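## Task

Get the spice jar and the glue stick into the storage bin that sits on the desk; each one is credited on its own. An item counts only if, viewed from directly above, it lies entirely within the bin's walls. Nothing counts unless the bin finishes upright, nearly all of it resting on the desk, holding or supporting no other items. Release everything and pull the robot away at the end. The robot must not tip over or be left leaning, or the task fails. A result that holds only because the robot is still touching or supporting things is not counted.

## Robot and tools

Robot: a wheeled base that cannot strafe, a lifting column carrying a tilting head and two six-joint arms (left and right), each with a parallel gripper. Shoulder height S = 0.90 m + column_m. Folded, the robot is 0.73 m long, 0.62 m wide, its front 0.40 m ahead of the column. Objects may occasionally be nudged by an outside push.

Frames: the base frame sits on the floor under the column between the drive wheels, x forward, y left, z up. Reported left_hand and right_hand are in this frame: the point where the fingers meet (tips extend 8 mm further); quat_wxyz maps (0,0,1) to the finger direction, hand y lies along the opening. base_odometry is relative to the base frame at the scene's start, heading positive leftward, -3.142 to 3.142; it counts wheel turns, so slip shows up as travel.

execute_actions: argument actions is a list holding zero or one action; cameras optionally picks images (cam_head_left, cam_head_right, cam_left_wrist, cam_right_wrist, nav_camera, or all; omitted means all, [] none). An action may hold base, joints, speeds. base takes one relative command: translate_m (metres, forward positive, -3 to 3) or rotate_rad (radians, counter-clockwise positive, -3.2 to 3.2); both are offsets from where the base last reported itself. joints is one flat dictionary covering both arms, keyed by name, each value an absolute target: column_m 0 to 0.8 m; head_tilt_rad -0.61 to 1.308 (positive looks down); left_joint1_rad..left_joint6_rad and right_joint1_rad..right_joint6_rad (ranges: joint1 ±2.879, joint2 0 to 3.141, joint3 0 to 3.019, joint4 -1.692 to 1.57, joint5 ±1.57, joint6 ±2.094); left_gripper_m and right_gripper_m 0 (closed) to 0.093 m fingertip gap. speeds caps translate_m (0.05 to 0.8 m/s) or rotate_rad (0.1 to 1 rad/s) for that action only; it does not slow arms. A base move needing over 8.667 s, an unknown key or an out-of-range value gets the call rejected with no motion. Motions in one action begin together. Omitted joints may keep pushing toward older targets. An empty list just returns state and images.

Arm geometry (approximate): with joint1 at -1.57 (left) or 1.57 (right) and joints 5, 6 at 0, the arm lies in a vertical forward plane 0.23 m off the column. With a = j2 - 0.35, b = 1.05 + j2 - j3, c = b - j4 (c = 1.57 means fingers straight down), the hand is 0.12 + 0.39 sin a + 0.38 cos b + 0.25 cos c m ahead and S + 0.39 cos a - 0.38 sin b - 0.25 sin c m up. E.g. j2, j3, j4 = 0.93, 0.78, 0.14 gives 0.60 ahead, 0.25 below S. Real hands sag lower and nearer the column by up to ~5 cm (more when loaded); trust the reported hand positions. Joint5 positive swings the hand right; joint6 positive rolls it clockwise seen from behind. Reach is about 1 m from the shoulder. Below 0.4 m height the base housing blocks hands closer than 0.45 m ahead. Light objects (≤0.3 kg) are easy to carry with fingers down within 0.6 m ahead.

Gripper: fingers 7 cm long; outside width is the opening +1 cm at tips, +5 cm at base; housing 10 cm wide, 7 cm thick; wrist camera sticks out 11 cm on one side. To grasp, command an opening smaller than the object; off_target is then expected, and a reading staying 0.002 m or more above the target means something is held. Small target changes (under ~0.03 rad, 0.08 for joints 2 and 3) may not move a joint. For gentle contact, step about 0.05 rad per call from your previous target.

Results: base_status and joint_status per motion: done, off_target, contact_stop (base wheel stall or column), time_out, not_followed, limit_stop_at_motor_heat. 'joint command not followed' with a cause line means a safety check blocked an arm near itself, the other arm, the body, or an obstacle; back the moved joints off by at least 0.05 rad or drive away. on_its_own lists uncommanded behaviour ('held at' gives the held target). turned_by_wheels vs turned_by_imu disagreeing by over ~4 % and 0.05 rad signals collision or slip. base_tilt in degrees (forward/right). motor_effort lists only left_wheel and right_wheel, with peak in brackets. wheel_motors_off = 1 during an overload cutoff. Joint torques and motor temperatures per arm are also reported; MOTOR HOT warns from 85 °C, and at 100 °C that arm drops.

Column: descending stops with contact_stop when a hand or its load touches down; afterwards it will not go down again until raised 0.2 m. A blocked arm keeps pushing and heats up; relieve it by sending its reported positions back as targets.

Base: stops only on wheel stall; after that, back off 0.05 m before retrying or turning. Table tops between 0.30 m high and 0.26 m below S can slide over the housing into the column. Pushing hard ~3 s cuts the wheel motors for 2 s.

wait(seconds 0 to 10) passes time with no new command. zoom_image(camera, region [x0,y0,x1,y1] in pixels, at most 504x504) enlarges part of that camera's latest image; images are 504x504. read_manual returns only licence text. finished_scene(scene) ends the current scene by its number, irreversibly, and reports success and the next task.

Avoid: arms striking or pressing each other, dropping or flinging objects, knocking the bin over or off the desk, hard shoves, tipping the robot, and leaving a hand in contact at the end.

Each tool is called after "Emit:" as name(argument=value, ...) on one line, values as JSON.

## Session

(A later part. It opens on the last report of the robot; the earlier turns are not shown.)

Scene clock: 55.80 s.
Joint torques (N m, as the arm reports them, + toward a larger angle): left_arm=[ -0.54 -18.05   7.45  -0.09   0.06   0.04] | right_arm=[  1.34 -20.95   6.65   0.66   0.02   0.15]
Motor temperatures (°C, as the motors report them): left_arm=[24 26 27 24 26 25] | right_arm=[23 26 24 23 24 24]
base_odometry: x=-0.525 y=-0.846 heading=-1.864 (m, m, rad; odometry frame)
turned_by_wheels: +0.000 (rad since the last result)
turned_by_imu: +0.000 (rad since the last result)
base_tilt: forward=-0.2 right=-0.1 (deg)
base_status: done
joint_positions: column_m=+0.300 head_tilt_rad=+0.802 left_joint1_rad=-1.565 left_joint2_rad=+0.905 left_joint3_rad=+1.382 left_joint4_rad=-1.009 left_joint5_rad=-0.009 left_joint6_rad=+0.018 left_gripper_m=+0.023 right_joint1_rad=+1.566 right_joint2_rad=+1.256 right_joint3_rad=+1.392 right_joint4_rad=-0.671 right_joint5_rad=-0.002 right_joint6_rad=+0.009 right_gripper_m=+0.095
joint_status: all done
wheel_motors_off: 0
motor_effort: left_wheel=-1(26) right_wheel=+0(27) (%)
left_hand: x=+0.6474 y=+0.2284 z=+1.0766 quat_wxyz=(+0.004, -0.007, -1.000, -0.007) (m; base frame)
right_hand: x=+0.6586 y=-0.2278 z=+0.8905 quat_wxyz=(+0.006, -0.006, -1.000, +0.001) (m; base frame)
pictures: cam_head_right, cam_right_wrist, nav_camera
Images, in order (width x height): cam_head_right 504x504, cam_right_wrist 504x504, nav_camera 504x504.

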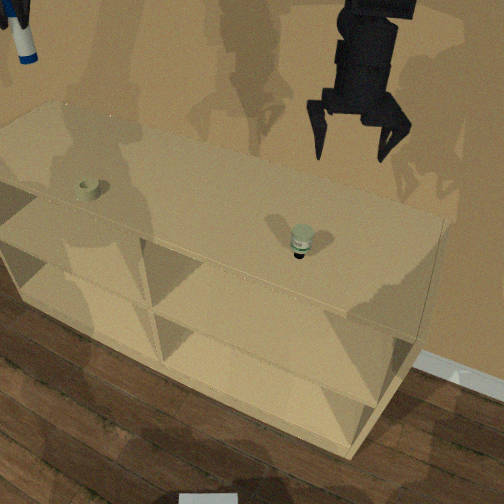

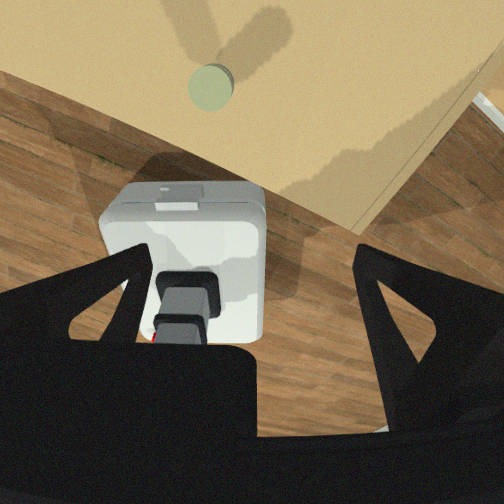

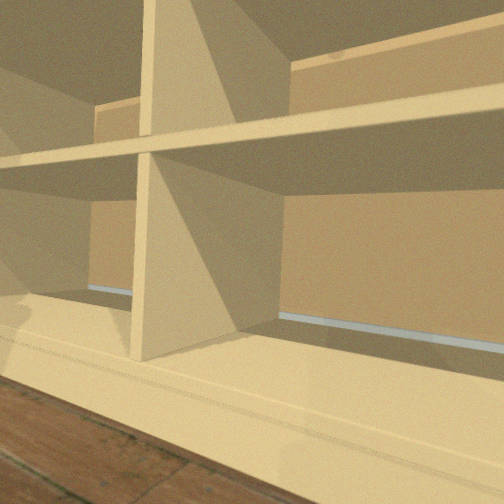

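Emit:
execute_actions(actions=[{"base":{"rotate_rad":0.05},"joints":{"column_m":0.24}}], cameras=[])

Emit:
execute_actions(actions=[{"base":{"translate_m":0.04},"joints":{"column_m":0.18}}], cameras=["cam_head_right","cam_right_wrist"])

Scene clock: 58.27 s.
Joint torques (N m, as the arm reports them, + toward a larger angle): left_arm=[ -0.56 -18.08   7.58  -0.18   0.06   0.05] | right_arm=[  1.02 -21.18   6.57   0.58  -0.02   0.15]
Motor temperatures (°C, as the motors report them): left_arm=[24 26 27 24 26 25] | right_arm=[23 26 24 23 24 24]
base_odometry: x=-0.525 y=-0.846 heading=-1.815 (m, m, rad; odometry frame)
turned_by_wheels: +0.049 (rad since the last result)
turned_by_imu: +0.049 (rad since the last result)
base_tilt: forward=-0.2 right=-0.1 (deg)
base_status: done
joint_positions: column_m=+0.240 head_tilt_rad=+0.802 left_joint1_rad=-1.565 left_joint2_rad=+0.905 left_joint3_rad=+1.382 left_joint4_rad=-1.009 left_joint5_rad=-0.009 left_joint6_rad=+0.018 left_gripper_m=+0.023 right_joint1_rad=+1.571 right_joint2_rad=+1.256 right_joint3_rad=+1.392 right_joint4_rad=-0.671 right_joint5_rad=-0.001 right_joint6_rad=+0.009 right_gripper_m=+0.095
joint_status: all done
wheel_motors_off: 0
motor_effort: left_wheel=-1(34) right_wheel=+3(37) (%)
left_hand: x=+0.6474 y=+0.2284 z=+1.0167 quat_wxyz=(+0.004, -0.007, -1.000, -0.007) (m; base frame)
right_hand: x=+0.6586 y=-0.2249 z=+0.8305 quat_wxyz=(+0.006, -0.004, -1.000, -0.001) (m; base frame)
pictures: none
No camera images: the call's "cameras" was empty. Leave "cameras" out to get every camera's image.

Scene clock: 59.63 s.
Joint torques (N m, as the arm reports them, + toward a larger angle): left_arm=[ -0.64 -17.45   7.44  -0.15   0.06   0.05] | right_arm=[  0.79 -20.92   6.49   0.64  -0.02   0.15]
Motor temperatures (°C, as the motors report them): left_arm=[24 26 27 24 26 25] | right_arm=[23 26 24 23 24 24]
base_odometry: x=-0.534 y=-0.884 heading=-1.815 (m, m, rad; odometry frame)
turned_by_wheels: +0.001 (rad since the last result)
turned_by_imu: +0.001 (rad since the last result)
base_tilt: forward=-0.2 right=-0.1 (deg)
base_status: done
joint_positions: column_m=+0.180 head_tilt_rad=+0.803 left_joint1_rad=-1.565 left_joint2_rad=+0.903 left_joint3_rad=+1.382 left_joint4_rad=-1.011 left_joint5_rad=-0.009 left_joint6_rad=+0.018 left_gripper_m=+0.023 right_joint1_rad=+1.571 right_joint2_rad=+1.256 right_joint3_rad=+1.392 right_joint4_rad=-0.671 right_joint5_rad=-0.001 right_joint6_rad=+0.009 right_gripper_m=+0.095
joint_status: all done
wheel_motors_off: 0
motor_effort: left_wheel=+0(39) right_wheel=+0(30) (%)
left_hand: x=+0.6471 y=+0.2284 z=+0.9573 quat_wxyz=(+0.004, -0.007, -1.000, -0.007) (m; base frame)
right_hand: x=+0.6586 y=-0.2249 z=+0.7705 quat_wxyz=(+0.006, -0.004, -1.000, -0.001) (m; base frame)
pictures: cam_head_right, cam_right_wrist
Images, in order (width x height): cam_head_right 504x504, cam_right_wrist 504x504.

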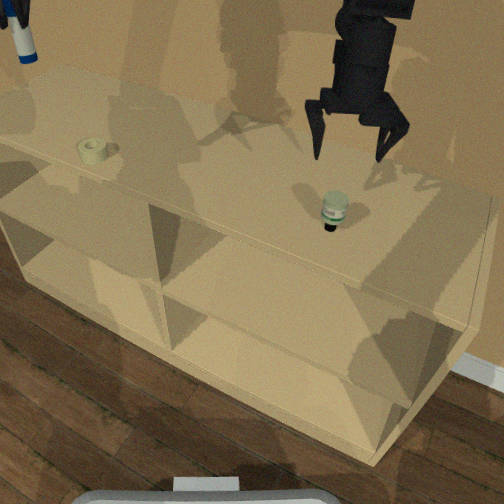

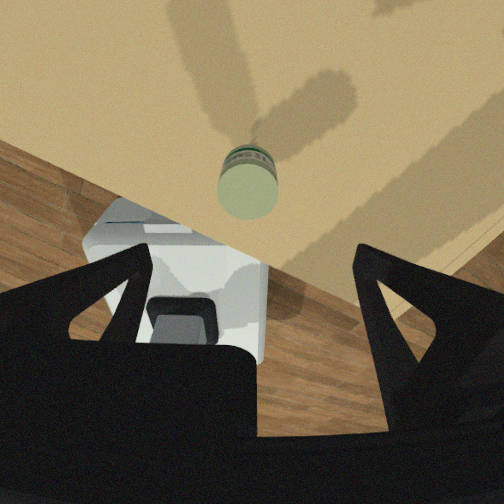

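Emit:
execute_actions(actions=[{"base":{"translate_m":-0.02},"joints":{"column_m":0.12}}], cameras=["cam_head_right","cam_right_wrist"])

Scene clock: 61.77 s.
Joint torques (N m, as the arm reports them, + toward a larger angle): left_arm=[ -0.64 -18.72   7.64  -0.08   0.06   0.04] | right_arm=[  0.83 -20.81   6.65   0.63  -0.03   0.15]
Motor temperatures (°C, as the motors report them): left_arm=[24 26 27 24 26 25] | right_arm=[23 27 24 23 24 24]
base_odometry: x=-0.530 y=-0.865 heading=-1.816 (m, m, rad; odometry frame)
turned_by_wheels: -0.001 (rad since the last result)
turned_by_imu: -0.001 (rad since the last result)
base_tilt: forward=-0.1 right=-0.2 (deg)
base_status: done
joint_positions: column_m=+0.120 head_tilt_rad=+0.803 left_joint1_rad=-1.565 left_joint2_rad=+0.902 left_joint3_rad=+1.381 left_joint4_rad=-1.013 left_joint5_rad=-0.009 left_joint6_rad=+0.018 left_gripper_m=+0.023 right_joint1_rad=+1.571 right_joint2_rad=+1.256 right_joint3_rad=+1.391 right_joint4_rad=-0.671 right_joint5_rad=-0.001 right_joint6_rad=+0.009 right_gripper_m=+0.095
joint_status: all done
wheel_motors_off: 0
motor_effort: left_wheel=-2(45) right_wheel=+1(46) (%)
left_hand: x=+0.6464 y=+0.2284 z=+0.8976 quat_wxyz=(+0.005, -0.007, -1.000, -0.007) (m; base frame)
right_hand: x=+0.6583 y=-0.2249 z=+0.7106 quat_wxyz=(+0.006, -0.004, -1.000, -0.001) (m; base frame)
pictures: cam_head_right, cam_right_wrist
Images, in order (width x height): cam_head_right 504x504, cam_right_wrist 504x504.

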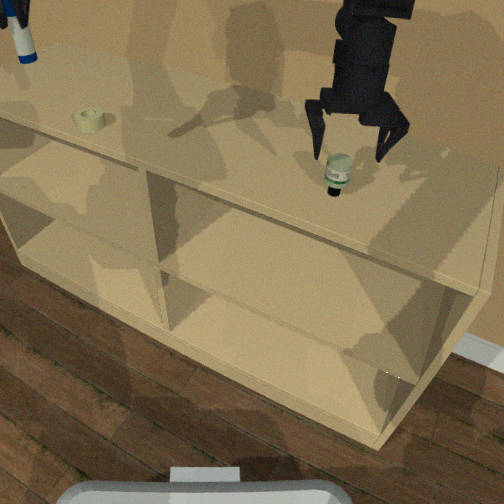

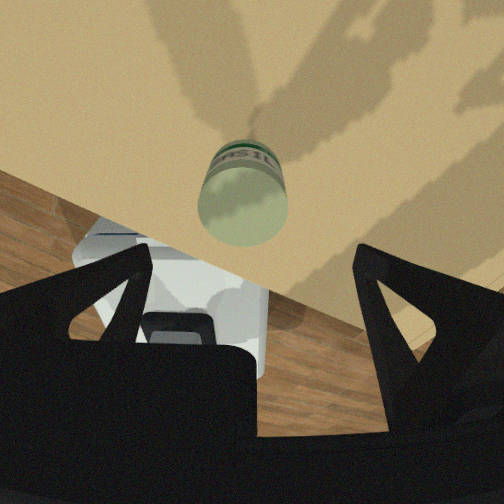

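Emit:
execute_actions(actions=[{"joints":{"column_m":0.07}}], cameras=["cam_right_wrist"])

Emit:
execute_actions(actions=[{"joints":{"right_gripper_m":0.02}}], cameras=["cam_head_right","cam_right_wrist"])

Scene clock: 63.67 s.
Joint torques (N m, as the arm reports them, + toward a larger angle): left_arm=[ -0.48 -17.75   7.58  -0.13   0.06   0.05] | right_arm=[  0.73 -20.85   6.53   0.65  -0.02   0.16]
Motor temperatures (°C, as the motors report them): left_arm=[24 26 28 24 26 25] | right_arm=[23 27 24 23 24 24]
base_odometry: x=-0.530 y=-0.865 heading=-1.816 (m, m, rad; odometry frame)
turned_by_wheels: +0.000 (rad since the last result)
turned_by_imu: +0.001 (rad since the last result)
base_tilt: forward=-0.2 right=-0.1 (deg)
base_status: not commanded
joint_positions: column_m=+0.070 head_tilt_rad=+0.803 left_joint1_rad=-1.565 left_joint2_rad=+0.902 left_joint3_rad=+1.381 left_joint4_rad=-1.013 left_joint5_rad=-0.009 left_joint6_rad=+0.018 left_gripper_m=+0.023 right_joint1_rad=+1.571 right_joint2_rad=+1.256 right_joint3_rad=+1.391 right_joint4_rad=-0.671 right_joint5_rad=-0.001 right_joint6_rad=+0.009 right_gripper_m=+0.095
joint_status: all done
wheel_motors_off: 0
motor_effort: left_wheel=-2(2) right_wheel=+2(2) (%)
left_hand: x=+0.6464 y=+0.2284 z=+0.8476 quat_wxyz=(+0.005, -0.007, -1.000, -0.007) (m; base frame)
right_hand: x=+0.6583 y=-0.2249 z=+0.6606 quat_wxyz=(+0.006, -0.004, -1.000, -0.001) (m; base frame)
pictures: cam_right_wrist
Images, in order (width x height): cam_right_wrist 504x504.

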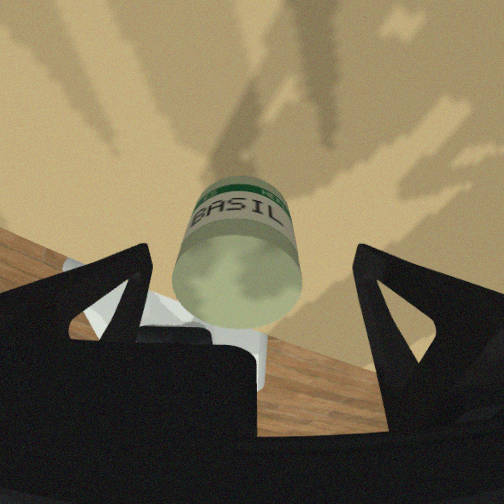

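Scene clock: 64.33 s.
Joint torques (N m, as the arm reports them, + toward a larger angle): left_arm=[ -0.69 -18.     7.58  -0.14   0.05   0.05] | right_arm=[  0.95 -20.46   6.47   0.61  -0.03   0.15]
Motor temperatures (°C, as the motors report them): left_arm=[24 26 28 24 26 25] | right_arm=[23 27 24 23 24 24]
base_odometry: x=-0.530 y=-0.865 heading=-1.816 (m, m, rad; odometry frame)
turned_by_wheels: +0.000 (rad since the last result)
turned_by_imu: +0.000 (rad since the last result)
base_tilt: forward=-0.1 right=-0.1 (deg)
base_status: not commanded
joint_positions: column_m=+0.070 head_tilt_rad=+0.803 left_joint1_rad=-1.565 left_joint2_rad=+0.902 left_joint3_rad=+1.381 left_joint4_rad=-1.013 left_joint5_rad=-0.009 left_joint6_rad=+0.018 left_gripper_m=+0.023 right_joint1_rad=+1.571 right_joint2_rad=+1.256 right_joint3_rad=+1.391 right_joint4_rad=-0.671 right_joint5_rad=-0.001 right_joint6_rad=+0.009 right_gripper_m=+0.038
joint_status: right_gripper_m off_target (ended at +0.038, target +0.020)
wheel_motors_off: 0
motor_effort: left_wheel=+1(0) right_wheel=+4(2) (%)
left_hand: x=+0.6464 y=+0.2284 z=+0.8476 quat_wxyz=(+0.005, -0.007, -1.000, -0.007) (m; base frame)
right_hand: x=+0.6583 y=-0.2249 z=+0.6606 quat_wxyz=(+0.006, -0.004, -1.000, -0.001) (m; base frame)
pictures: cam_head_right, cam_right_wrist
Images, in order (width x height): cam_head_right 504x504, cam_right_wrist 504x504.

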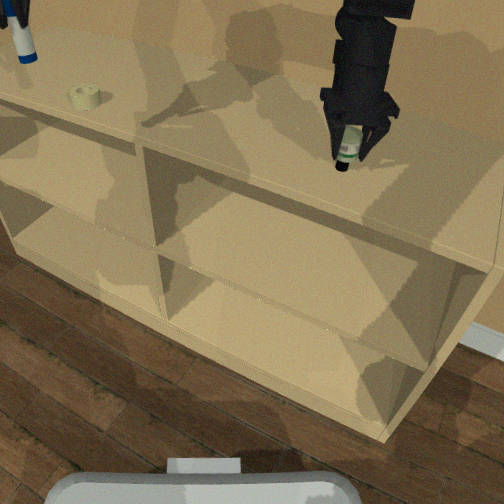

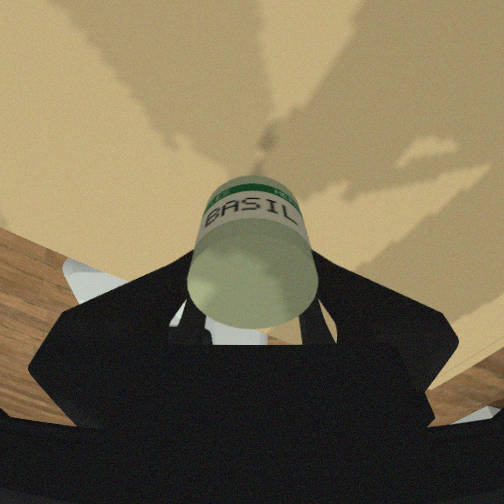

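Emit:
execute_actions(actions=[{"joints":{"column_m":0.12}}], cameras=[])

Emit:
execute_actions(actions=[{"base":{"translate_m":-0.7},"joints":{"column_m":0.3}}], cameras=[])

Emit:
execute_actions(actions=[{"base":{"rotate_rad":1.29},"joints":{"column_m":0.42,"head_tilt_rad":0.7}}], cameras=[])

Emit:
execute_actions(actions=[{"base":{"translate_m":0.75}}], cameras=["cam_head_left","cam_head_right"])

Scene clock: 67.07 s.
Joint torques (N m, as the arm reports them, + toward a larger angle): left_arm=[ -0.67 -18.14   7.69  -0.07   0.06   0.05] | right_arm=[  0.93 -20.81   6.46   0.64  -0.03   0.16]
Motor temperatures (°C, as the motors report them): left_arm=[24 26 28 24 26 25] | right_arm=[23 27 24 23 24 24]
base_odometry: x=-0.530 y=-0.865 heading=-1.816 (m, m, rad; odometry frame)
turned_by_wheels: +0.000 (rad since the last result)
turned_by_imu: +0.001 (rad since the last result)
base_tilt: forward=-0.1 right=-0.1 (deg)
base_status: not commanded
joint_positions: column_m=+0.120 head_tilt_rad=+0.803 left_joint1_rad=-1.565 left_joint2_rad=+0.902 left_joint3_rad=+1.381 left_joint4_rad=-1.013 left_joint5_rad=-0.009 left_joint6_rad=+0.018 left_gripper_m=+0.023 right_joint1_rad=+1.571 right_joint2_rad=+1.256 right_joint3_rad=+1.391 right_joint4_rad=-0.671 right_joint5_rad=-0.001 right_joint6_rad=+0.009 right_gripper_m=+0.038
joint_status: all done
wheel_motors_off: 0
motor_effort: left_wheel=-1(1) right_wheel=+1(2) (%)
left_hand: x=+0.6464 y=+0.2284 z=+0.8975 quat_wxyz=(+0.005, -0.007, -1.000, -0.007) (m; base frame)
right_hand: x=+0.6583 y=-0.2249 z=+0.7104 quat_wxyz=(+0.006, -0.004, -1.000, -0.001) (m; base frame)
pictures: none
No camera images: the call's "cameras" was empty. Leave "cameras" out to get every camera's image.

Scene clock: 70.10 s.
Joint torques (N m, as the arm reports them, + toward a larger angle): left_arm=[ -0.64 -18.47   7.56  -0.18   0.06   0.05] | right_arm=[  0.92 -21.21   6.55   0.63  -0.03   0.16]
Motor temperatures (°C, as the motors report them): left_arm=[24 26 28 24 26 25] | right_arm=[23 27 25 23 24 24]
base_odometry: x=-0.360 y=-0.186 heading=-1.816 (m, m, rad; odometry frame)
turned_by_wheels: +0.000 (rad since the last result)
turned_by_imu: +0.004 (rad since the last result)
base_tilt: forward=-0.2 right=-0.2 (deg)
base_status: done
joint_positions: column_m=+0.300 head_tilt_rad=+0.803 left_joint1_rad=-1.565 left_joint2_rad=+0.903 left_joint3_rad=+1.381 left_joint4_rad=-1.013 left_joint5_rad=-0.009 left_joint6_rad=+0.018 left_gripper_m=+0.023 right_joint1_rad=+1.571 right_joint2_rad=+1.256 right_joint3_rad=+1.391 right_joint4_rad=-0.671 right_joint5_rad=-0.001 right_joint6_rad=+0.009 right_gripper_m=+0.038
joint_status: all done
wheel_motors_off: 0
motor_effort: left_wheel=+2(43) right_wheel=-1(34) (%)
left_hand: x=+0.6463 y=+0.2284 z=+1.0773 quat_wxyz=(+0.005, -0.007, -1.000, -0.007) (m; base frame)
right_hand: x=+0.6584 y=-0.2249 z=+0.8904 quat_wxyz=(+0.006, -0.004, -1.000, -0.001) (m; base frame)
pictures: none
No camera images: the call's "cameras" was empty. Leave "cameras" out to get every camera's image.

Scene clock: 72.80 s.
Joint torques (N m, as the arm reports them, + toward a larger angle): left_arm=[ -0.53 -18.33   7.8   -0.1    0.06   0.04] | right_arm=[  0.62 -20.87   6.38   0.65  -0.03   0.15]
Motor temperatures (°C, as the motors report them): left_arm=[24 26 28 24 26 25] | right_arm=[23 27 25 23 24 24]
base_odometry: x=-0.360 y=-0.186 heading=-0.526 (m, m, rad; odometry frame)
turned_by_wheels: +1.289 (rad since the last result)
turned_by_imu: +1.294 (rad since the last result)
base_tilt: forward=-0.2 right=-0.1 (deg)
base_status: done
joint_positions: column_m=+0.420 head_tilt_rad=+0.716 left_joint1_rad=-1.565 left_joint2_rad=+0.903 left_joint3_rad=+1.381 left_joint4_rad=-1.013 left_joint5_rad=-0.009 left_joint6_rad=+0.018 left_gripper_m=+0.023 right_joint1_rad=+1.571 right_joint2_rad=+1.256 right_joint3_rad=+1.391 right_joint4_rad=-0.671 right_joint5_rad=-0.001 right_joint6_rad=+0.009 right_gripper_m=+0.038
joint_status: all done
wheel_motors_off: 0
motor_effort: left_wheel=-3(40) right_wheel=+4(38) (%)
left_hand: x=+0.6463 y=+0.2284 z=+1.1973 quat_wxyz=(+0.005, -0.007, -1.000, -0.007) (m; base frame)
right_hand: x=+0.6584 y=-0.2253 z=+1.0104 quat_wxyz=(+0.006, -0.005, -1.000, +0.000) (m; base frame)
pictures: none
No camera images: the call's "cameras" was empty. Leave "cameras" out to get every camera's image.

Scene clock: 75.77 s.
Joint torques (N m, as the arm reports them, + toward a larger angle): left_arm=[ -0.55 -18.6    7.56  -0.19   0.06   0.04] | right_arm=[  0.74 -21.11   6.45   0.67  -0.03   0.16]
Motor temperatures (°C, as the motors report them): left_arm=[24 26 28 24 26 25] | right_arm=[23 27 25 23 24 24]
base_odometry: x=+0.289 y=-0.563 heading=-0.526 (m, m, rad; odometry frame)
turned_by_wheels: +0.000 (rad since the last result)
turned_by_imu: -0.001 (rad since the last result)
base_tilt: forward=-0.2 right=-0.2 (deg)
base_status: done
joint_positions: column_m=+0.420 head_tilt_rad=+0.716 left_joint1_rad=-1.565 left_joint2_rad=+0.903 left_joint3_rad=+1.381 left_joint4_rad=-1.013 left_joint5_rad=-0.009 left_joint6_rad=+0.018 left_gripper_m=+0.023 right_joint1_rad=+1.571 right_joint2_rad=+1.256 right_joint3_rad=+1.391 right_joint4_rad=-0.671 right_joint5_rad=-0.001 right_joint6_rad=+0.009 right_gripper_m=+0.038
joint_status: not commanded
wheel_motors_off: 0
motor_effort: left_wheel=+0(36) right_wheel=+0(43) (%)
left_hand: x=+0.6463 y=+0.2284 z=+1.1973 quat_wxyz=(+0.005, -0.007, -1.000, -0.007) (m; base frame)
right_hand: x=+0.6585 y=-0.2253 z=+1.0104 quat_wxyz=(+0.006, -0.005, -1.000, +0.000) (m; base frame)
pictures: cam_head_left, cam_head_right
Images, in order (width x height): cam_head_left 504x504, cam_head_right 504x504.

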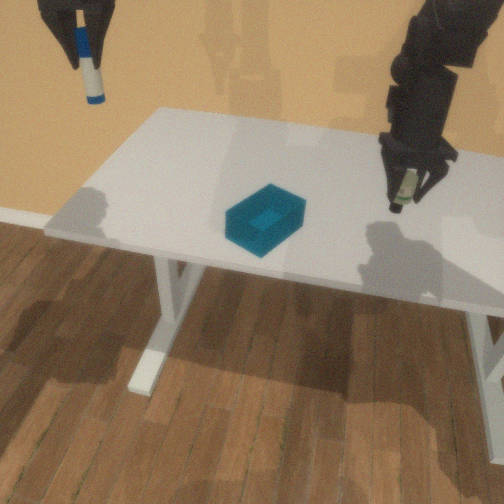

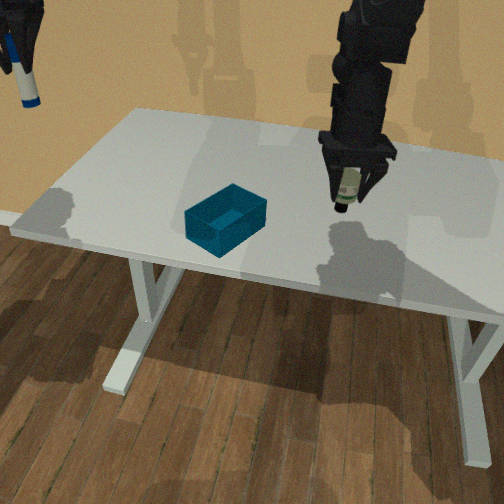

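Emit:
execute_actions(actions=[{"base":{"translate_m":0.22}}], cameras=[])

Emit:
execute_actions(actions=[{"base":{"rotate_rad":0.28},"joints":{"column_m":0.36,"head_tilt_rad":0.85}}], cameras=["cam_right_wrist","cam_head_right","nav_camera"])

Scene clock: 78.67 s.
Joint torques (N m, as the arm reports them, + toward a larger angle): left_arm=[ -0.63 -17.56   7.48  -0.03   0.06   0.05] | right_arm=[  0.77 -20.83   6.42   0.62  -0.03   0.15]
Motor temperatures (°C, as the motors report them): left_arm=[24 26 28 24 26 25] | right_arm=[23 28 25 23 24 24]
base_odometry: x=+0.479 y=-0.673 heading=-0.526 (m, m, rad; odometry frame)
turned_by_wheels: +0.000 (rad since the last result)
turned_by_imu: +0.000 (rad since the last result)
base_tilt: forward=-0.2 right=-0.2 (deg)
base_status: done
joint_positions: column_m=+0.420 head_tilt_rad=+0.716 left_joint1_rad=-1.565 left_joint2_rad=+0.903 left_joint3_rad=+1.381 left_joint4_rad=-1.013 left_joint5_rad=-0.009 left_joint6_rad=+0.018 left_gripper_m=+0.023 right_joint1_rad=+1.571 right_joint2_rad=+1.256 right_joint3_rad=+1.392 right_joint4_rad=-0.670 right_joint5_rad=-0.001 right_joint6_rad=+0.009 right_gripper_m=+0.038
joint_status: not commanded
wheel_motors_off: 0
motor_effort: left_wheel=-1(27) right_wheel=+0(28) (%)
left_hand: x=+0.6464 y=+0.2284 z=+1.1972 quat_wxyz=(+0.006, -0.007, -1.000, -0.007) (m; base frame)
right_hand: x=+0.6591 y=-0.2253 z=+1.0106 quat_wxyz=(+0.005, -0.005, -1.000, +0.000) (m; base frame)
pictures: none
No camera images: the call's "cameras" was empty. Leave "cameras" out to get every camera's image.

Scene clock: 80.13 s.
Joint torques (N m, as the arm reports them, + toward a larger angle): left_arm=[ -0.69 -18.06   7.63  -0.05   0.06   0.05] | right_arm=[  1.03 -20.54   6.7    0.56  -0.04   0.15]
Motor temperatures (°C, as the motors report them): left_arm=[24 27 28 24 26 25] | right_arm=[23 28 25 23 24 24]
base_odometry: x=+0.479 y=-0.673 heading=-0.247 (m, m, rad; odometry frame)
turned_by_wheels: +0.279 (rad since the last result)
turned_by_imu: +0.279 (rad since the last result)
base_tilt: forward=-0.1 right=-0.1 (deg)
base_status: done
joint_positions: column_m=+0.360 head_tilt_rad=+0.852 left_joint1_rad=-1.565 left_joint2_rad=+0.903 left_joint3_rad=+1.381 left_joint4_rad=-1.013 left_joint5_rad=-0.009 left_joint6_rad=+0.018 left_gripper_m=+0.023 right_joint1_rad=+1.571 right_joint2_rad=+1.256 right_joint3_rad=+1.392 right_joint4_rad=-0.670 right_joint5_rad=-0.001 right_joint6_rad=+0.009 right_gripper_m=+0.038
joint_status: all done
wheel_motors_off: 0
motor_effort: left_wheel=+1(39) right_wheel=+0(37) (%)
left_hand: x=+0.6464 y=+0.2284 z=+1.1373 quat_wxyz=(+0.006, -0.007, -1.000, -0.007) (m; base frame)
right_hand: x=+0.6591 y=-0.2249 z=+0.9507 quat_wxyz=(+0.005, -0.004, -1.000, -0.001) (m; base frame)
pictures: cam_head_right, cam_right_wrist, nav_camera
Images, in order (width x height): cam_head_right 504x504, cam_right_wrist 504x504, nav_camera 504x504.

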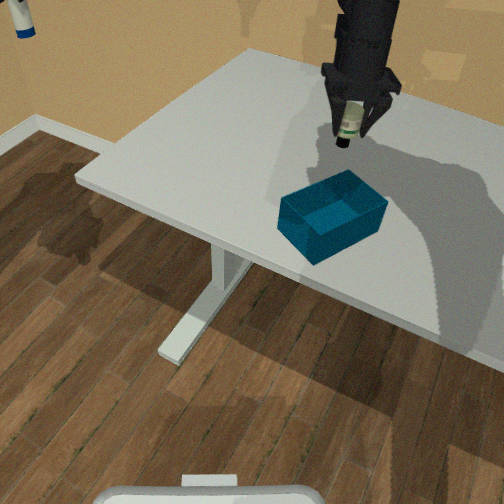

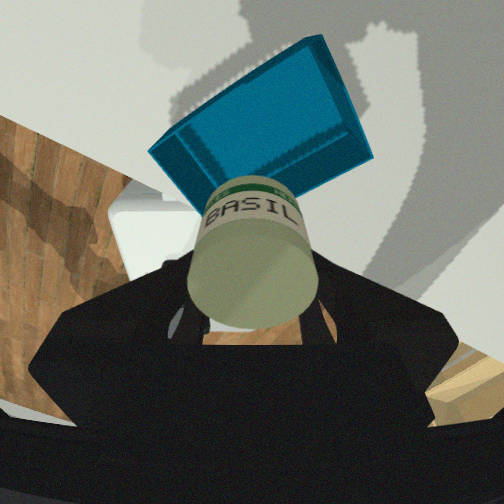

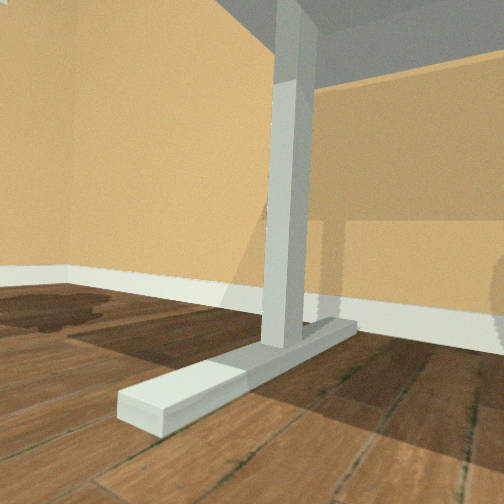

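Emit:
execute_actions(actions=[{"base":{"rotate_rad":-0.04}}], cameras=[])

Emit:
execute_actions(actions=[{"base":{"translate_m":0.035},"joints":{"column_m":0.29}}], cameras=["cam_right_wrist","cam_head_right"])

Scene clock: 81.90 s.
Joint torques (N m, as the arm reports them, + toward a larger angle): left_arm=[ -0.78 -18.07   7.48  -0.1    0.06   0.04] | right_arm=[  0.94 -21.3    6.57   0.57  -0.03   0.15]
Motor temperatures (°C, as the motors report them): left_arm=[24 27 28 24 26 25] | right_arm=[23 28 25 23 24 24]
base_odometry: x=+0.479 y=-0.673 heading=-0.287 (m, m, rad; odometry frame)
turned_by_wheels: -0.039 (rad since the last result)
turned_by_imu: -0.039 (rad since the last result)
base_tilt: forward=-0.2 right=-0.2 (deg)
base_status: done
joint_positions: column_m=+0.360 head_tilt_rad=+0.852 left_joint1_rad=-1.565 left_joint2_rad=+0.903 left_joint3_rad=+1.381 left_joint4_rad=-1.013 left_joint5_rad=-0.009 left_joint6_rad=+0.018 left_gripper_m=+0.023 right_joint1_rad=+1.567 right_joint2_rad=+1.256 right_joint3_rad=+1.392 right_joint4_rad=-0.670 right_joint5_rad=-0.001 right_joint6_rad=+0.009 right_gripper_m=+0.038
joint_status: not commanded
wheel_motors_off: 0
motor_effort: left_wheel=+1(23) right_wheel=-2(15) (%)
left_hand: x=+0.6464 y=+0.2284 z=+1.1373 quat_wxyz=(+0.006, -0.007, -1.000, -0.007) (m; base frame)
right_hand: x=+0.6591 y=-0.2273 z=+0.9507 quat_wxyz=(+0.005, -0.006, -1.000, +0.001) (m; base frame)
pictures: none
No camera images: the call's "cameras" was empty. Leave "cameras" out to get every camera's image.

Scene clock: 83.40 s.
Joint torques (N m, as the arm reports them, + toward a larger angle): left_arm=[ -0.61 -17.57   7.52  -0.12   0.06   0.04] | right_arm=[  1.09 -21.05   6.41   0.6   -0.06   0.15]
Motor temperatures (°C, as the motors report them): left_arm=[24 27 28 24 26 25] | right_arm=[23 28 25 23 24 24]
base_odometry: x=+0.513 y=-0.683 heading=-0.285 (m, m, rad; odometry frame)
turned_by_wheels: +0.001 (rad since the last result)
turned_by_imu: +0.002 (rad since the last result)
base_tilt: forward=-0.1 right=-0.1 (deg)
base_status: done
joint_positions: column_m=+0.290 head_tilt_rad=+0.852 left_joint1_rad=-1.565 left_joint2_rad=+0.902 left_joint3_rad=+1.381 left_joint4_rad=-1.013 left_joint5_rad=-0.009 left_joint6_rad=+0.018 left_gripper_m=+0.023 right_joint1_rad=+1.567 right_joint2_rad=+1.256 right_joint3_rad=+1.392 right_joint4_rad=-0.669 right_joint5_rad=-0.001 right_joint6_rad=+0.009 right_gripper_m=+0.038
joint_status: all done
wheel_motors_off: 0
motor_effort: left_wheel=-1(46) right_wheel=-4(37) (%)
left_hand: x=+0.6465 y=+0.2284 z=+1.0677 quat_wxyz=(+0.005, -0.007, -1.000, -0.007) (m; base frame)
right_hand: x=+0.6594 y=-0.2273 z=+0.8808 quat_wxyz=(+0.005, -0.006, -1.000, +0.001) (m; base frame)
pictures: cam_head_right, cam_right_wrist
Images, in order (width x height): cam_head_right 504x504, cam_right_wrist 504x504.

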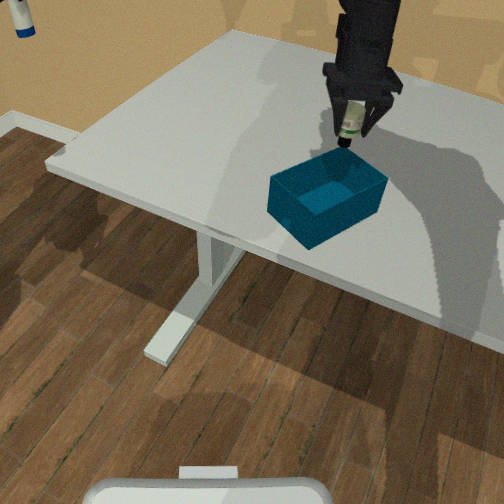

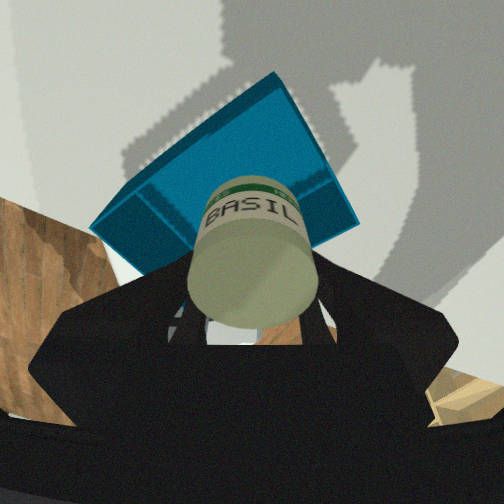

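Emit:
execute_actions(actions=[{"joints":{"column_m":0.235}}], cameras=["cam_right_wrist","cam_head_right"])

Scene clock: 85.17 s.
Joint torques (N m, as the arm reports them, + toward a larger angle): left_arm=[ -0.55 -18.28   7.54  -0.09   0.06   0.05] | right_arm=[  1.18 -20.92   6.48   0.63  -0.04   0.15]
Motor temperatures (°C, as the motors report them): left_arm=[24 27 28 24 26 25] | right_arm=[23 28 25 23 24 24]
base_odometry: x=+0.513 y=-0.683 heading=-0.285 (m, m, rad; odometry frame)
turned_by_wheels: +0.000 (rad since the last result)
turned_by_imu: +0.001 (rad since the last result)
base_tilt: forward=-0.1 right=-0.2 (deg)
base_status: not commanded
joint_positions: column_m=+0.235 head_tilt_rad=+0.852 left_joint1_rad=-1.565 left_joint2_rad=+0.902 left_joint3_rad=+1.381 left_joint4_rad=-1.013 left_joint5_rad=-0.009 left_joint6_rad=+0.018 left_gripper_m=+0.023 right_joint1_rad=+1.567 right_joint2_rad=+1.256 right_joint3_rad=+1.392 right_joint4_rad=-0.669 right_joint5_rad=-0.001 right_joint6_rad=+0.009 right_gripper_m=+0.038
joint_status: all done
wheel_motors_off: 0
motor_effort: left_wheel=+1(1) right_wheel=-5(5) (%)
left_hand: x=+0.6465 y=+0.2284 z=+1.0127 quat_wxyz=(+0.005, -0.007, -1.000, -0.007) (m; base frame)
right_hand: x=+0.6594 y=-0.2273 z=+0.8258 quat_wxyz=(+0.005, -0.006, -1.000, +0.001) (m; base frame)
pictures: cam_head_right, cam_right_wrist
Images, in order (width x height): cam_head_right 504x504, cam_right_wrist 504x504.

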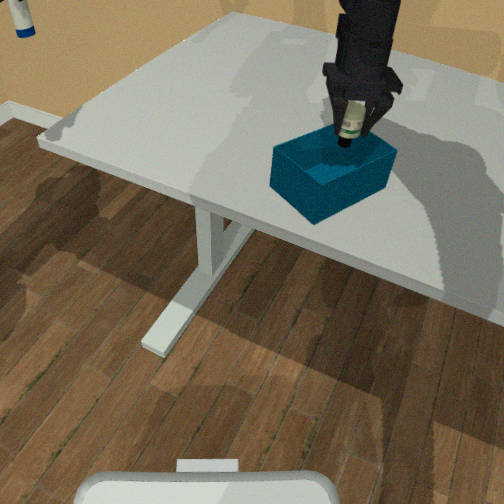

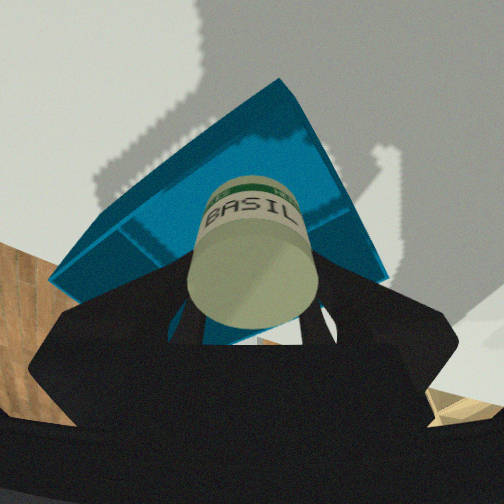

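Emit:
execute_actions(actions=[{"joints":{"column_m":0.195}}], cameras=["cam_right_wrist","cam_head_right"])

Scene clock: 86.90 s.
Joint torques (N m, as the arm reports them, + toward a larger angle): left_arm=[ -0.56 -17.76   7.42  -0.08   0.05   0.05] | right_arm=[  1.12 -20.75   6.34   0.57  -0.03   0.16]
Motor temperatures (°C, as the motors report them): left_arm=[24 27 29 24 26 25] | right_arm=[23 28 25 23 24 24]
base_odometry: x=+0.513 y=-0.683 heading=-0.285 (m, m, rad; odometry frame)
turned_by_wheels: +0.000 (rad since the last result)
turned_by_imu: +0.001 (rad since the last result)
base_tilt: forward=-0.2 right=-0.1 (deg)
base_status: not commanded
joint_positions: column_m=+0.195 head_tilt_rad=+0.852 left_joint1_rad=-1.565 left_joint2_rad=+0.902 left_joint3_rad=+1.381 left_joint4_rad=-1.013 left_joint5_rad=-0.009 left_joint6_rad=+0.018 left_gripper_m=+0.023 right_joint1_rad=+1.567 right_joint2_rad=+1.256 right_joint3_rad=+1.392 right_joint4_rad=-0.669 right_joint5_rad=-0.001 right_joint6_rad=+0.009 right_gripper_m=+0.038
joint_status: all done
wheel_motors_off: 0
motor_effort: left_wheel=+1(1) right_wheel=-4(3) (%)
left_hand: x=+0.6465 y=+0.2284 z=+0.9727 quat_wxyz=(+0.005, -0.007, -1.000, -0.007) (m; base frame)
right_hand: x=+0.6594 y=-0.2273 z=+0.7858 quat_wxyz=(+0.005, -0.006, -1.000, +0.001) (m; base frame)
pictures: cam_head_right, cam_right_wrist
Images, in order (width x height): cam_head_right 504x504, cam_right_wrist 504x504.

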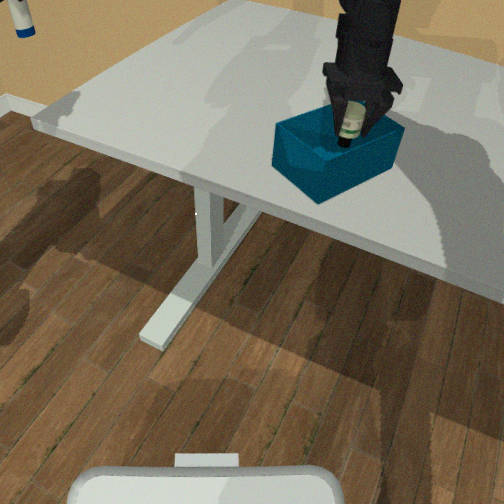

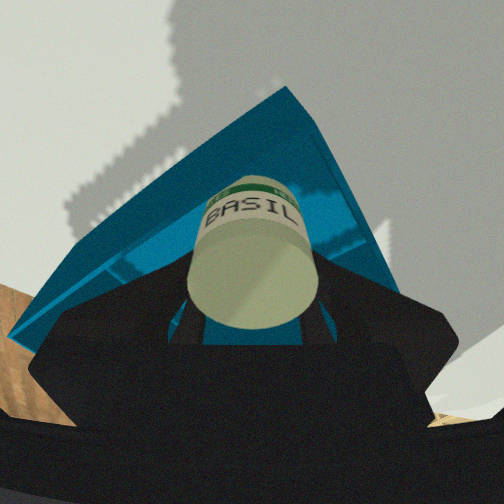

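Emit:
execute_actions(actions=[{"joints":{"column_m":0.18}}], cameras=[])

Emit:
execute_actions(actions=[{"joints":{"right_gripper_m":0.055}}], cameras=[])

Emit:
execute_actions(actions=[{"joints":{"column_m":0.3}}], cameras=[])

Emit:
execute_actions(actions=[{"base":{"rotate_rad":-0.63},"joints":{"right_joint2_rad":0.9,"right_joint4_rad":-1.02,"left_joint2_rad":1.25,"left_joint3_rad":1.4,"left_joint4_rad":-0.67}}], cameras=[])

Emit:
execute_actions(actions=[{"base":{"translate_m":-0.06}}], cameras=["cam_left_wrist","cam_head_left"])

Scene clock: 90.13 s.
Joint torques (N m, as the arm reports them, + toward a larger angle): left_arm=[ -0.6  -17.93   7.54  -0.09   0.06   0.04] | right_arm=[  1.03 -20.69   6.48   0.61  -0.04   0.15]
Motor temperatures (°C, as the motors report them): left_arm=[24 27 29 24 26 25] | right_arm=[23 28 25 23 24 24]
base_odometry: x=+0.513 y=-0.683 heading=-0.285 (m, m, rad; odometry frame)
turned_by_wheels: +0.000 (rad since the last result)
turned_by_imu: +0.001 (rad since the last result)
base_tilt: forward=-0.1 right=-0.1 (deg)
base_status: not commanded
joint_positions: column_m=+0.180 head_tilt_rad=+0.852 left_joint1_rad=-1.565 left_joint2_rad=+0.902 left_joint3_rad=+1.381 left_joint4_rad=-1.013 left_joint5_rad=-0.009 left_joint6_rad=+0.018 left_gripper_m=+0.023 right_joint1_rad=+1.567 right_joint2_rad=+1.254 right_joint3_rad=+1.392 right_joint4_rad=-0.670 right_joint5_rad=-0.001 right_joint6_rad=+0.009 right_gripper_m=+0.038
joint_status: all done
wheel_motors_off: 0
motor_effort: left_wheel=+2(1) right_wheel=-3(4) (%)
left_hand: x=+0.6465 y=+0.2284 z=+0.9577 quat_wxyz=(+0.005, -0.007, -1.000, -0.007) (m; base frame)
right_hand: x=+0.6598 y=-0.2273 z=+0.7718 quat_wxyz=(+0.004, -0.006, -1.000, +0.001) (m; base frame)
pictures: none
No camera images: the call's "cameras" was empty. Leave "cameras" out to get every camera's image.

Scene clock: 90.73 s.
Joint torques (N m, as the arm reports them, + toward a larger angle): left_arm=[ -0.65 -18.02   7.36  -0.12   0.07   0.04] | right_arm=[  1.27 -21.1    6.48   0.58  -0.03   0.16]
Motor temperatures (°C, as the motors report them): left_arm=[24 27 29 24 26 25] | right_arm=[23 28 25 23 24 24]
base_odometry: x=+0.513 y=-0.683 heading=-0.285 (m, m, rad; odometry frame)
turned_by_wheels: +0.000 (rad since the last result)
turned_by_imu: +0.000 (rad since the last result)
base_tilt: forward=-0.1 right=-0.2 (deg)
base_status: not commanded
joint_positions: column_m=+0.180 head_tilt_rad=+0.852 left_joint1_rad=-1.565 left_joint2_rad=+0.902 left_joint3_rad=+1.381 left_joint4_rad=-1.013 left_joint5_rad=-0.009 left_joint6_rad=+0.018 left_gripper_m=+0.023 right_joint1_rad=+1.567 right_joint2_rad=+1.254 right_joint3_rad=+1.392 right_joint4_rad=-0.670 right_joint5_rad=-0.001 right_joint6_rad=+0.009 right_gripper_m=+0.055
joint_status: all done
wheel_motors_off: 0
motor_effort: left_wheel=+1(1) right_wheel=-5(4) (%)
left_hand: x=+0.6465 y=+0.2284 z=+0.9577 quat_wxyz=(+0.005, -0.007, -1.000, -0.007) (m; base frame)
right_hand: x=+0.6598 y=-0.2273 z=+0.7718 quat_wxyz=(+0.004, -0.006, -1.000, +0.001) (m; base frame)
pictures: none
No camera images: the call's "cameras" was empty. Leave "cameras" out to get every camera's image.

Scene clock: 92.87 s.
Joint torques (N m, as the arm reports them, + toward a larger angle): left_arm=[ -0.62 -18.22   7.45  -0.1    0.07   0.05] | right_arm=[  1.03 -20.67   6.46   0.55  -0.04   0.16]
Motor temperatures (°C, as the motors report them): left_arm=[24 27 29 24 26 25] | right_arm=[23 28 25 23 24 24]
base_odometry: x=+0.513 y=-0.683 heading=-0.285 (m, m, rad; odometry frame)
turned_by_wheels: +0.000 (rad since the last result)
turned_by_imu: +0.001 (rad since the last result)
base_tilt: forward=-0.2 right=-0.1 (deg)
base_status: not commanded
joint_positions: column_m=+0.300 head_tilt_rad=+0.852 left_joint1_rad=-1.565 left_joint2_rad=+0.902 left_joint3_rad=+1.381 left_joint4_rad=-1.013 left_joint5_rad=-0.009 left_joint6_rad=+0.018 left_gripper_m=+0.023 right_joint1_rad=+1.567 right_joint2_rad=+1.254 right_joint3_rad=+1.392 right_joint4_rad=-0.670 right_joint5_rad=-0.001 right_joint6_rad=+0.009 right_gripper_m=+0.055
joint_status: all done
wheel_motors_off: 0
motor_effort: left_wheel=+3(2) right_wheel=-4(4) (%)
left_hand: x=+0.6465 y=+0.2284 z=+1.0776 quat_wxyz=(+0.005, -0.007, -1.000, -0.007) (m; base frame)
right_hand: x=+0.6598 y=-0.2273 z=+0.8917 quat_wxyz=(+0.004, -0.006, -1.000, +0.001) (m; base frame)
pictures: none
No camera images: the call's "cameras" was empty. Leave "cameras" out to get every camera's image.

Scene clock: 94.97 s.
Joint torques (N m, as the arm reports them, + toward a larger angle): left_arm=[ -0.69 -20.11   5.75   0.52   0.06   0.05] | right_arm=[  0.75 -17.73   8.81   0.31  -0.05   0.16]
Motor temperatures (°C, as the motors report them): left_arm=[24 27 29 24 26 25] | right_arm=[23 28 25 23 24 24]
base_odometry: x=+0.513 y=-0.683 heading=-0.915 (m, m, rad; odometry frame)
turned_by_wheels: -0.629 (rad since the last result)
turned_by_imu: -0.628 (rad since the last result)
base_tilt: forward=-0.1 right=-0.1 (deg)
base_status: done
joint_positions: column_m=+0.300 head_tilt_rad=+0.852 left_joint1_rad=-1.565 left_joint2_rad=+1.254 left_joint3_rad=+1.381 left_joint4_rad=-0.682 left_joint5_rad=-0.009 left_joint6_rad=+0.018 left_gripper_m=+0.023 right_joint1_rad=+1.571 right_joint2_rad=+0.886 right_joint3_rad=+1.392 right_joint4_rad=-1.013 right_joint5_rad=-0.001 right_joint6_rad=+0.009 right_gripper_m=+0.055
joint_status: all done
wheel_motors_off: 0
motor_effort: left_wheel=+4(43) right_wheel=-4(36) (%)
left_hand: x=+0.6508 y=+0.2294 z=+0.8891 quat_wxyz=(+0.016, -0.007, -1.000, -0.007) (m; base frame)
right_hand: x=+0.6533 y=-0.2252 z=+1.0897 quat_wxyz=(-0.009, -0.005, -1.000, +0.000) (m; base frame)
pictures: none
No camera images: the call's "cameras" was empty. Leave "cameras" out to get every camera's image.

Scene clock: 96.33 s.
Joint torques (N m, as the arm reports them, + toward a larger angle): left_arm=[ -0.68 -20.59   5.85   0.45   0.07   0.05] | right_arm=[  0.83 -16.54   8.78   0.47  -0.04   0.14]
Motor temperatures (°C, as the motors report them): left_arm=[24 27 29 24 26 25] | right_arm=[23 28 25 23 24 24]
base_odometry: x=+0.476 y=-0.635 heading=-0.915 (m, m, rad; odometry frame)
turned_by_wheels: +0.000 (rad since the last result)
turned_by_imu: +0.000 (rad since the last result)
base_tilt: forward=-0.2 right=-0.2 (deg)
base_status: done
joint_positions: column_m=+0.300 head_tilt_rad=+0.852 left_joint1_rad=-1.565 left_joint2_rad=+1.254 left_joint3_rad=+1.381 left_joint4_rad=-0.681 left_joint5_rad=-0.009 left_joint6_rad=+0.018 left_gripper_m=+0.023 right_joint1_rad=+1.571 right_joint2_rad=+0.886 right_joint3_rad=+1.392 right_joint4_rad=-1.017 right_joint5_rad=-0.001 right_joint6_rad=+0.009 right_gripper_m=+0.055
joint_status: not commanded
wheel_motors_off: 0
motor_effort: left_wheel=-2(34) right_wheel=-4(44) (%)
left_hand: x=+0.6510 y=+0.2294 z=+0.8891 quat_wxyz=(+0.015, -0.007, -1.000, -0.007) (m; base frame)
right_hand: x=+0.6521 y=-0.2252 z=+1.0895 quat_wxyz=(-0.006, -0.005, -1.000, +0.000) (m; base frame)
pictures: cam_head_left, cam_left_wrist
Images, in order (width x height): cam_head_left 504x504, cam_left_wrist 504x504.

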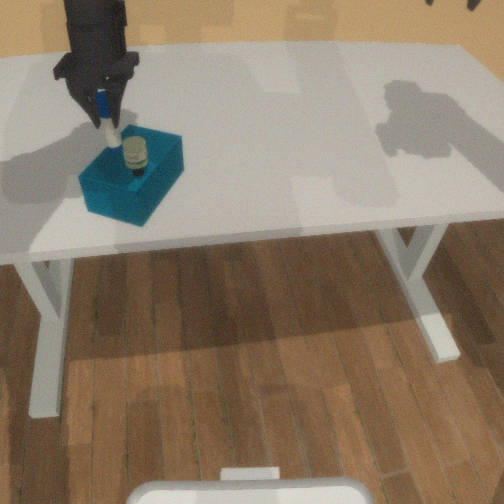

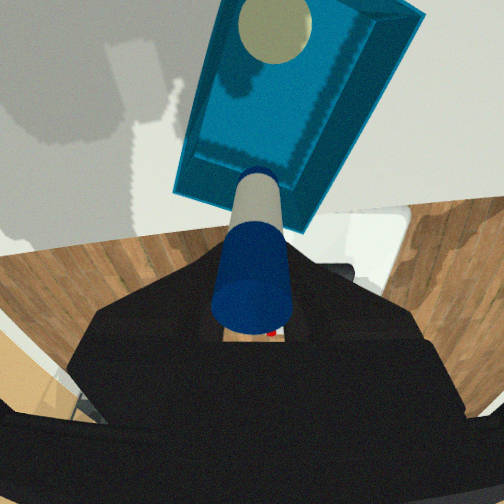

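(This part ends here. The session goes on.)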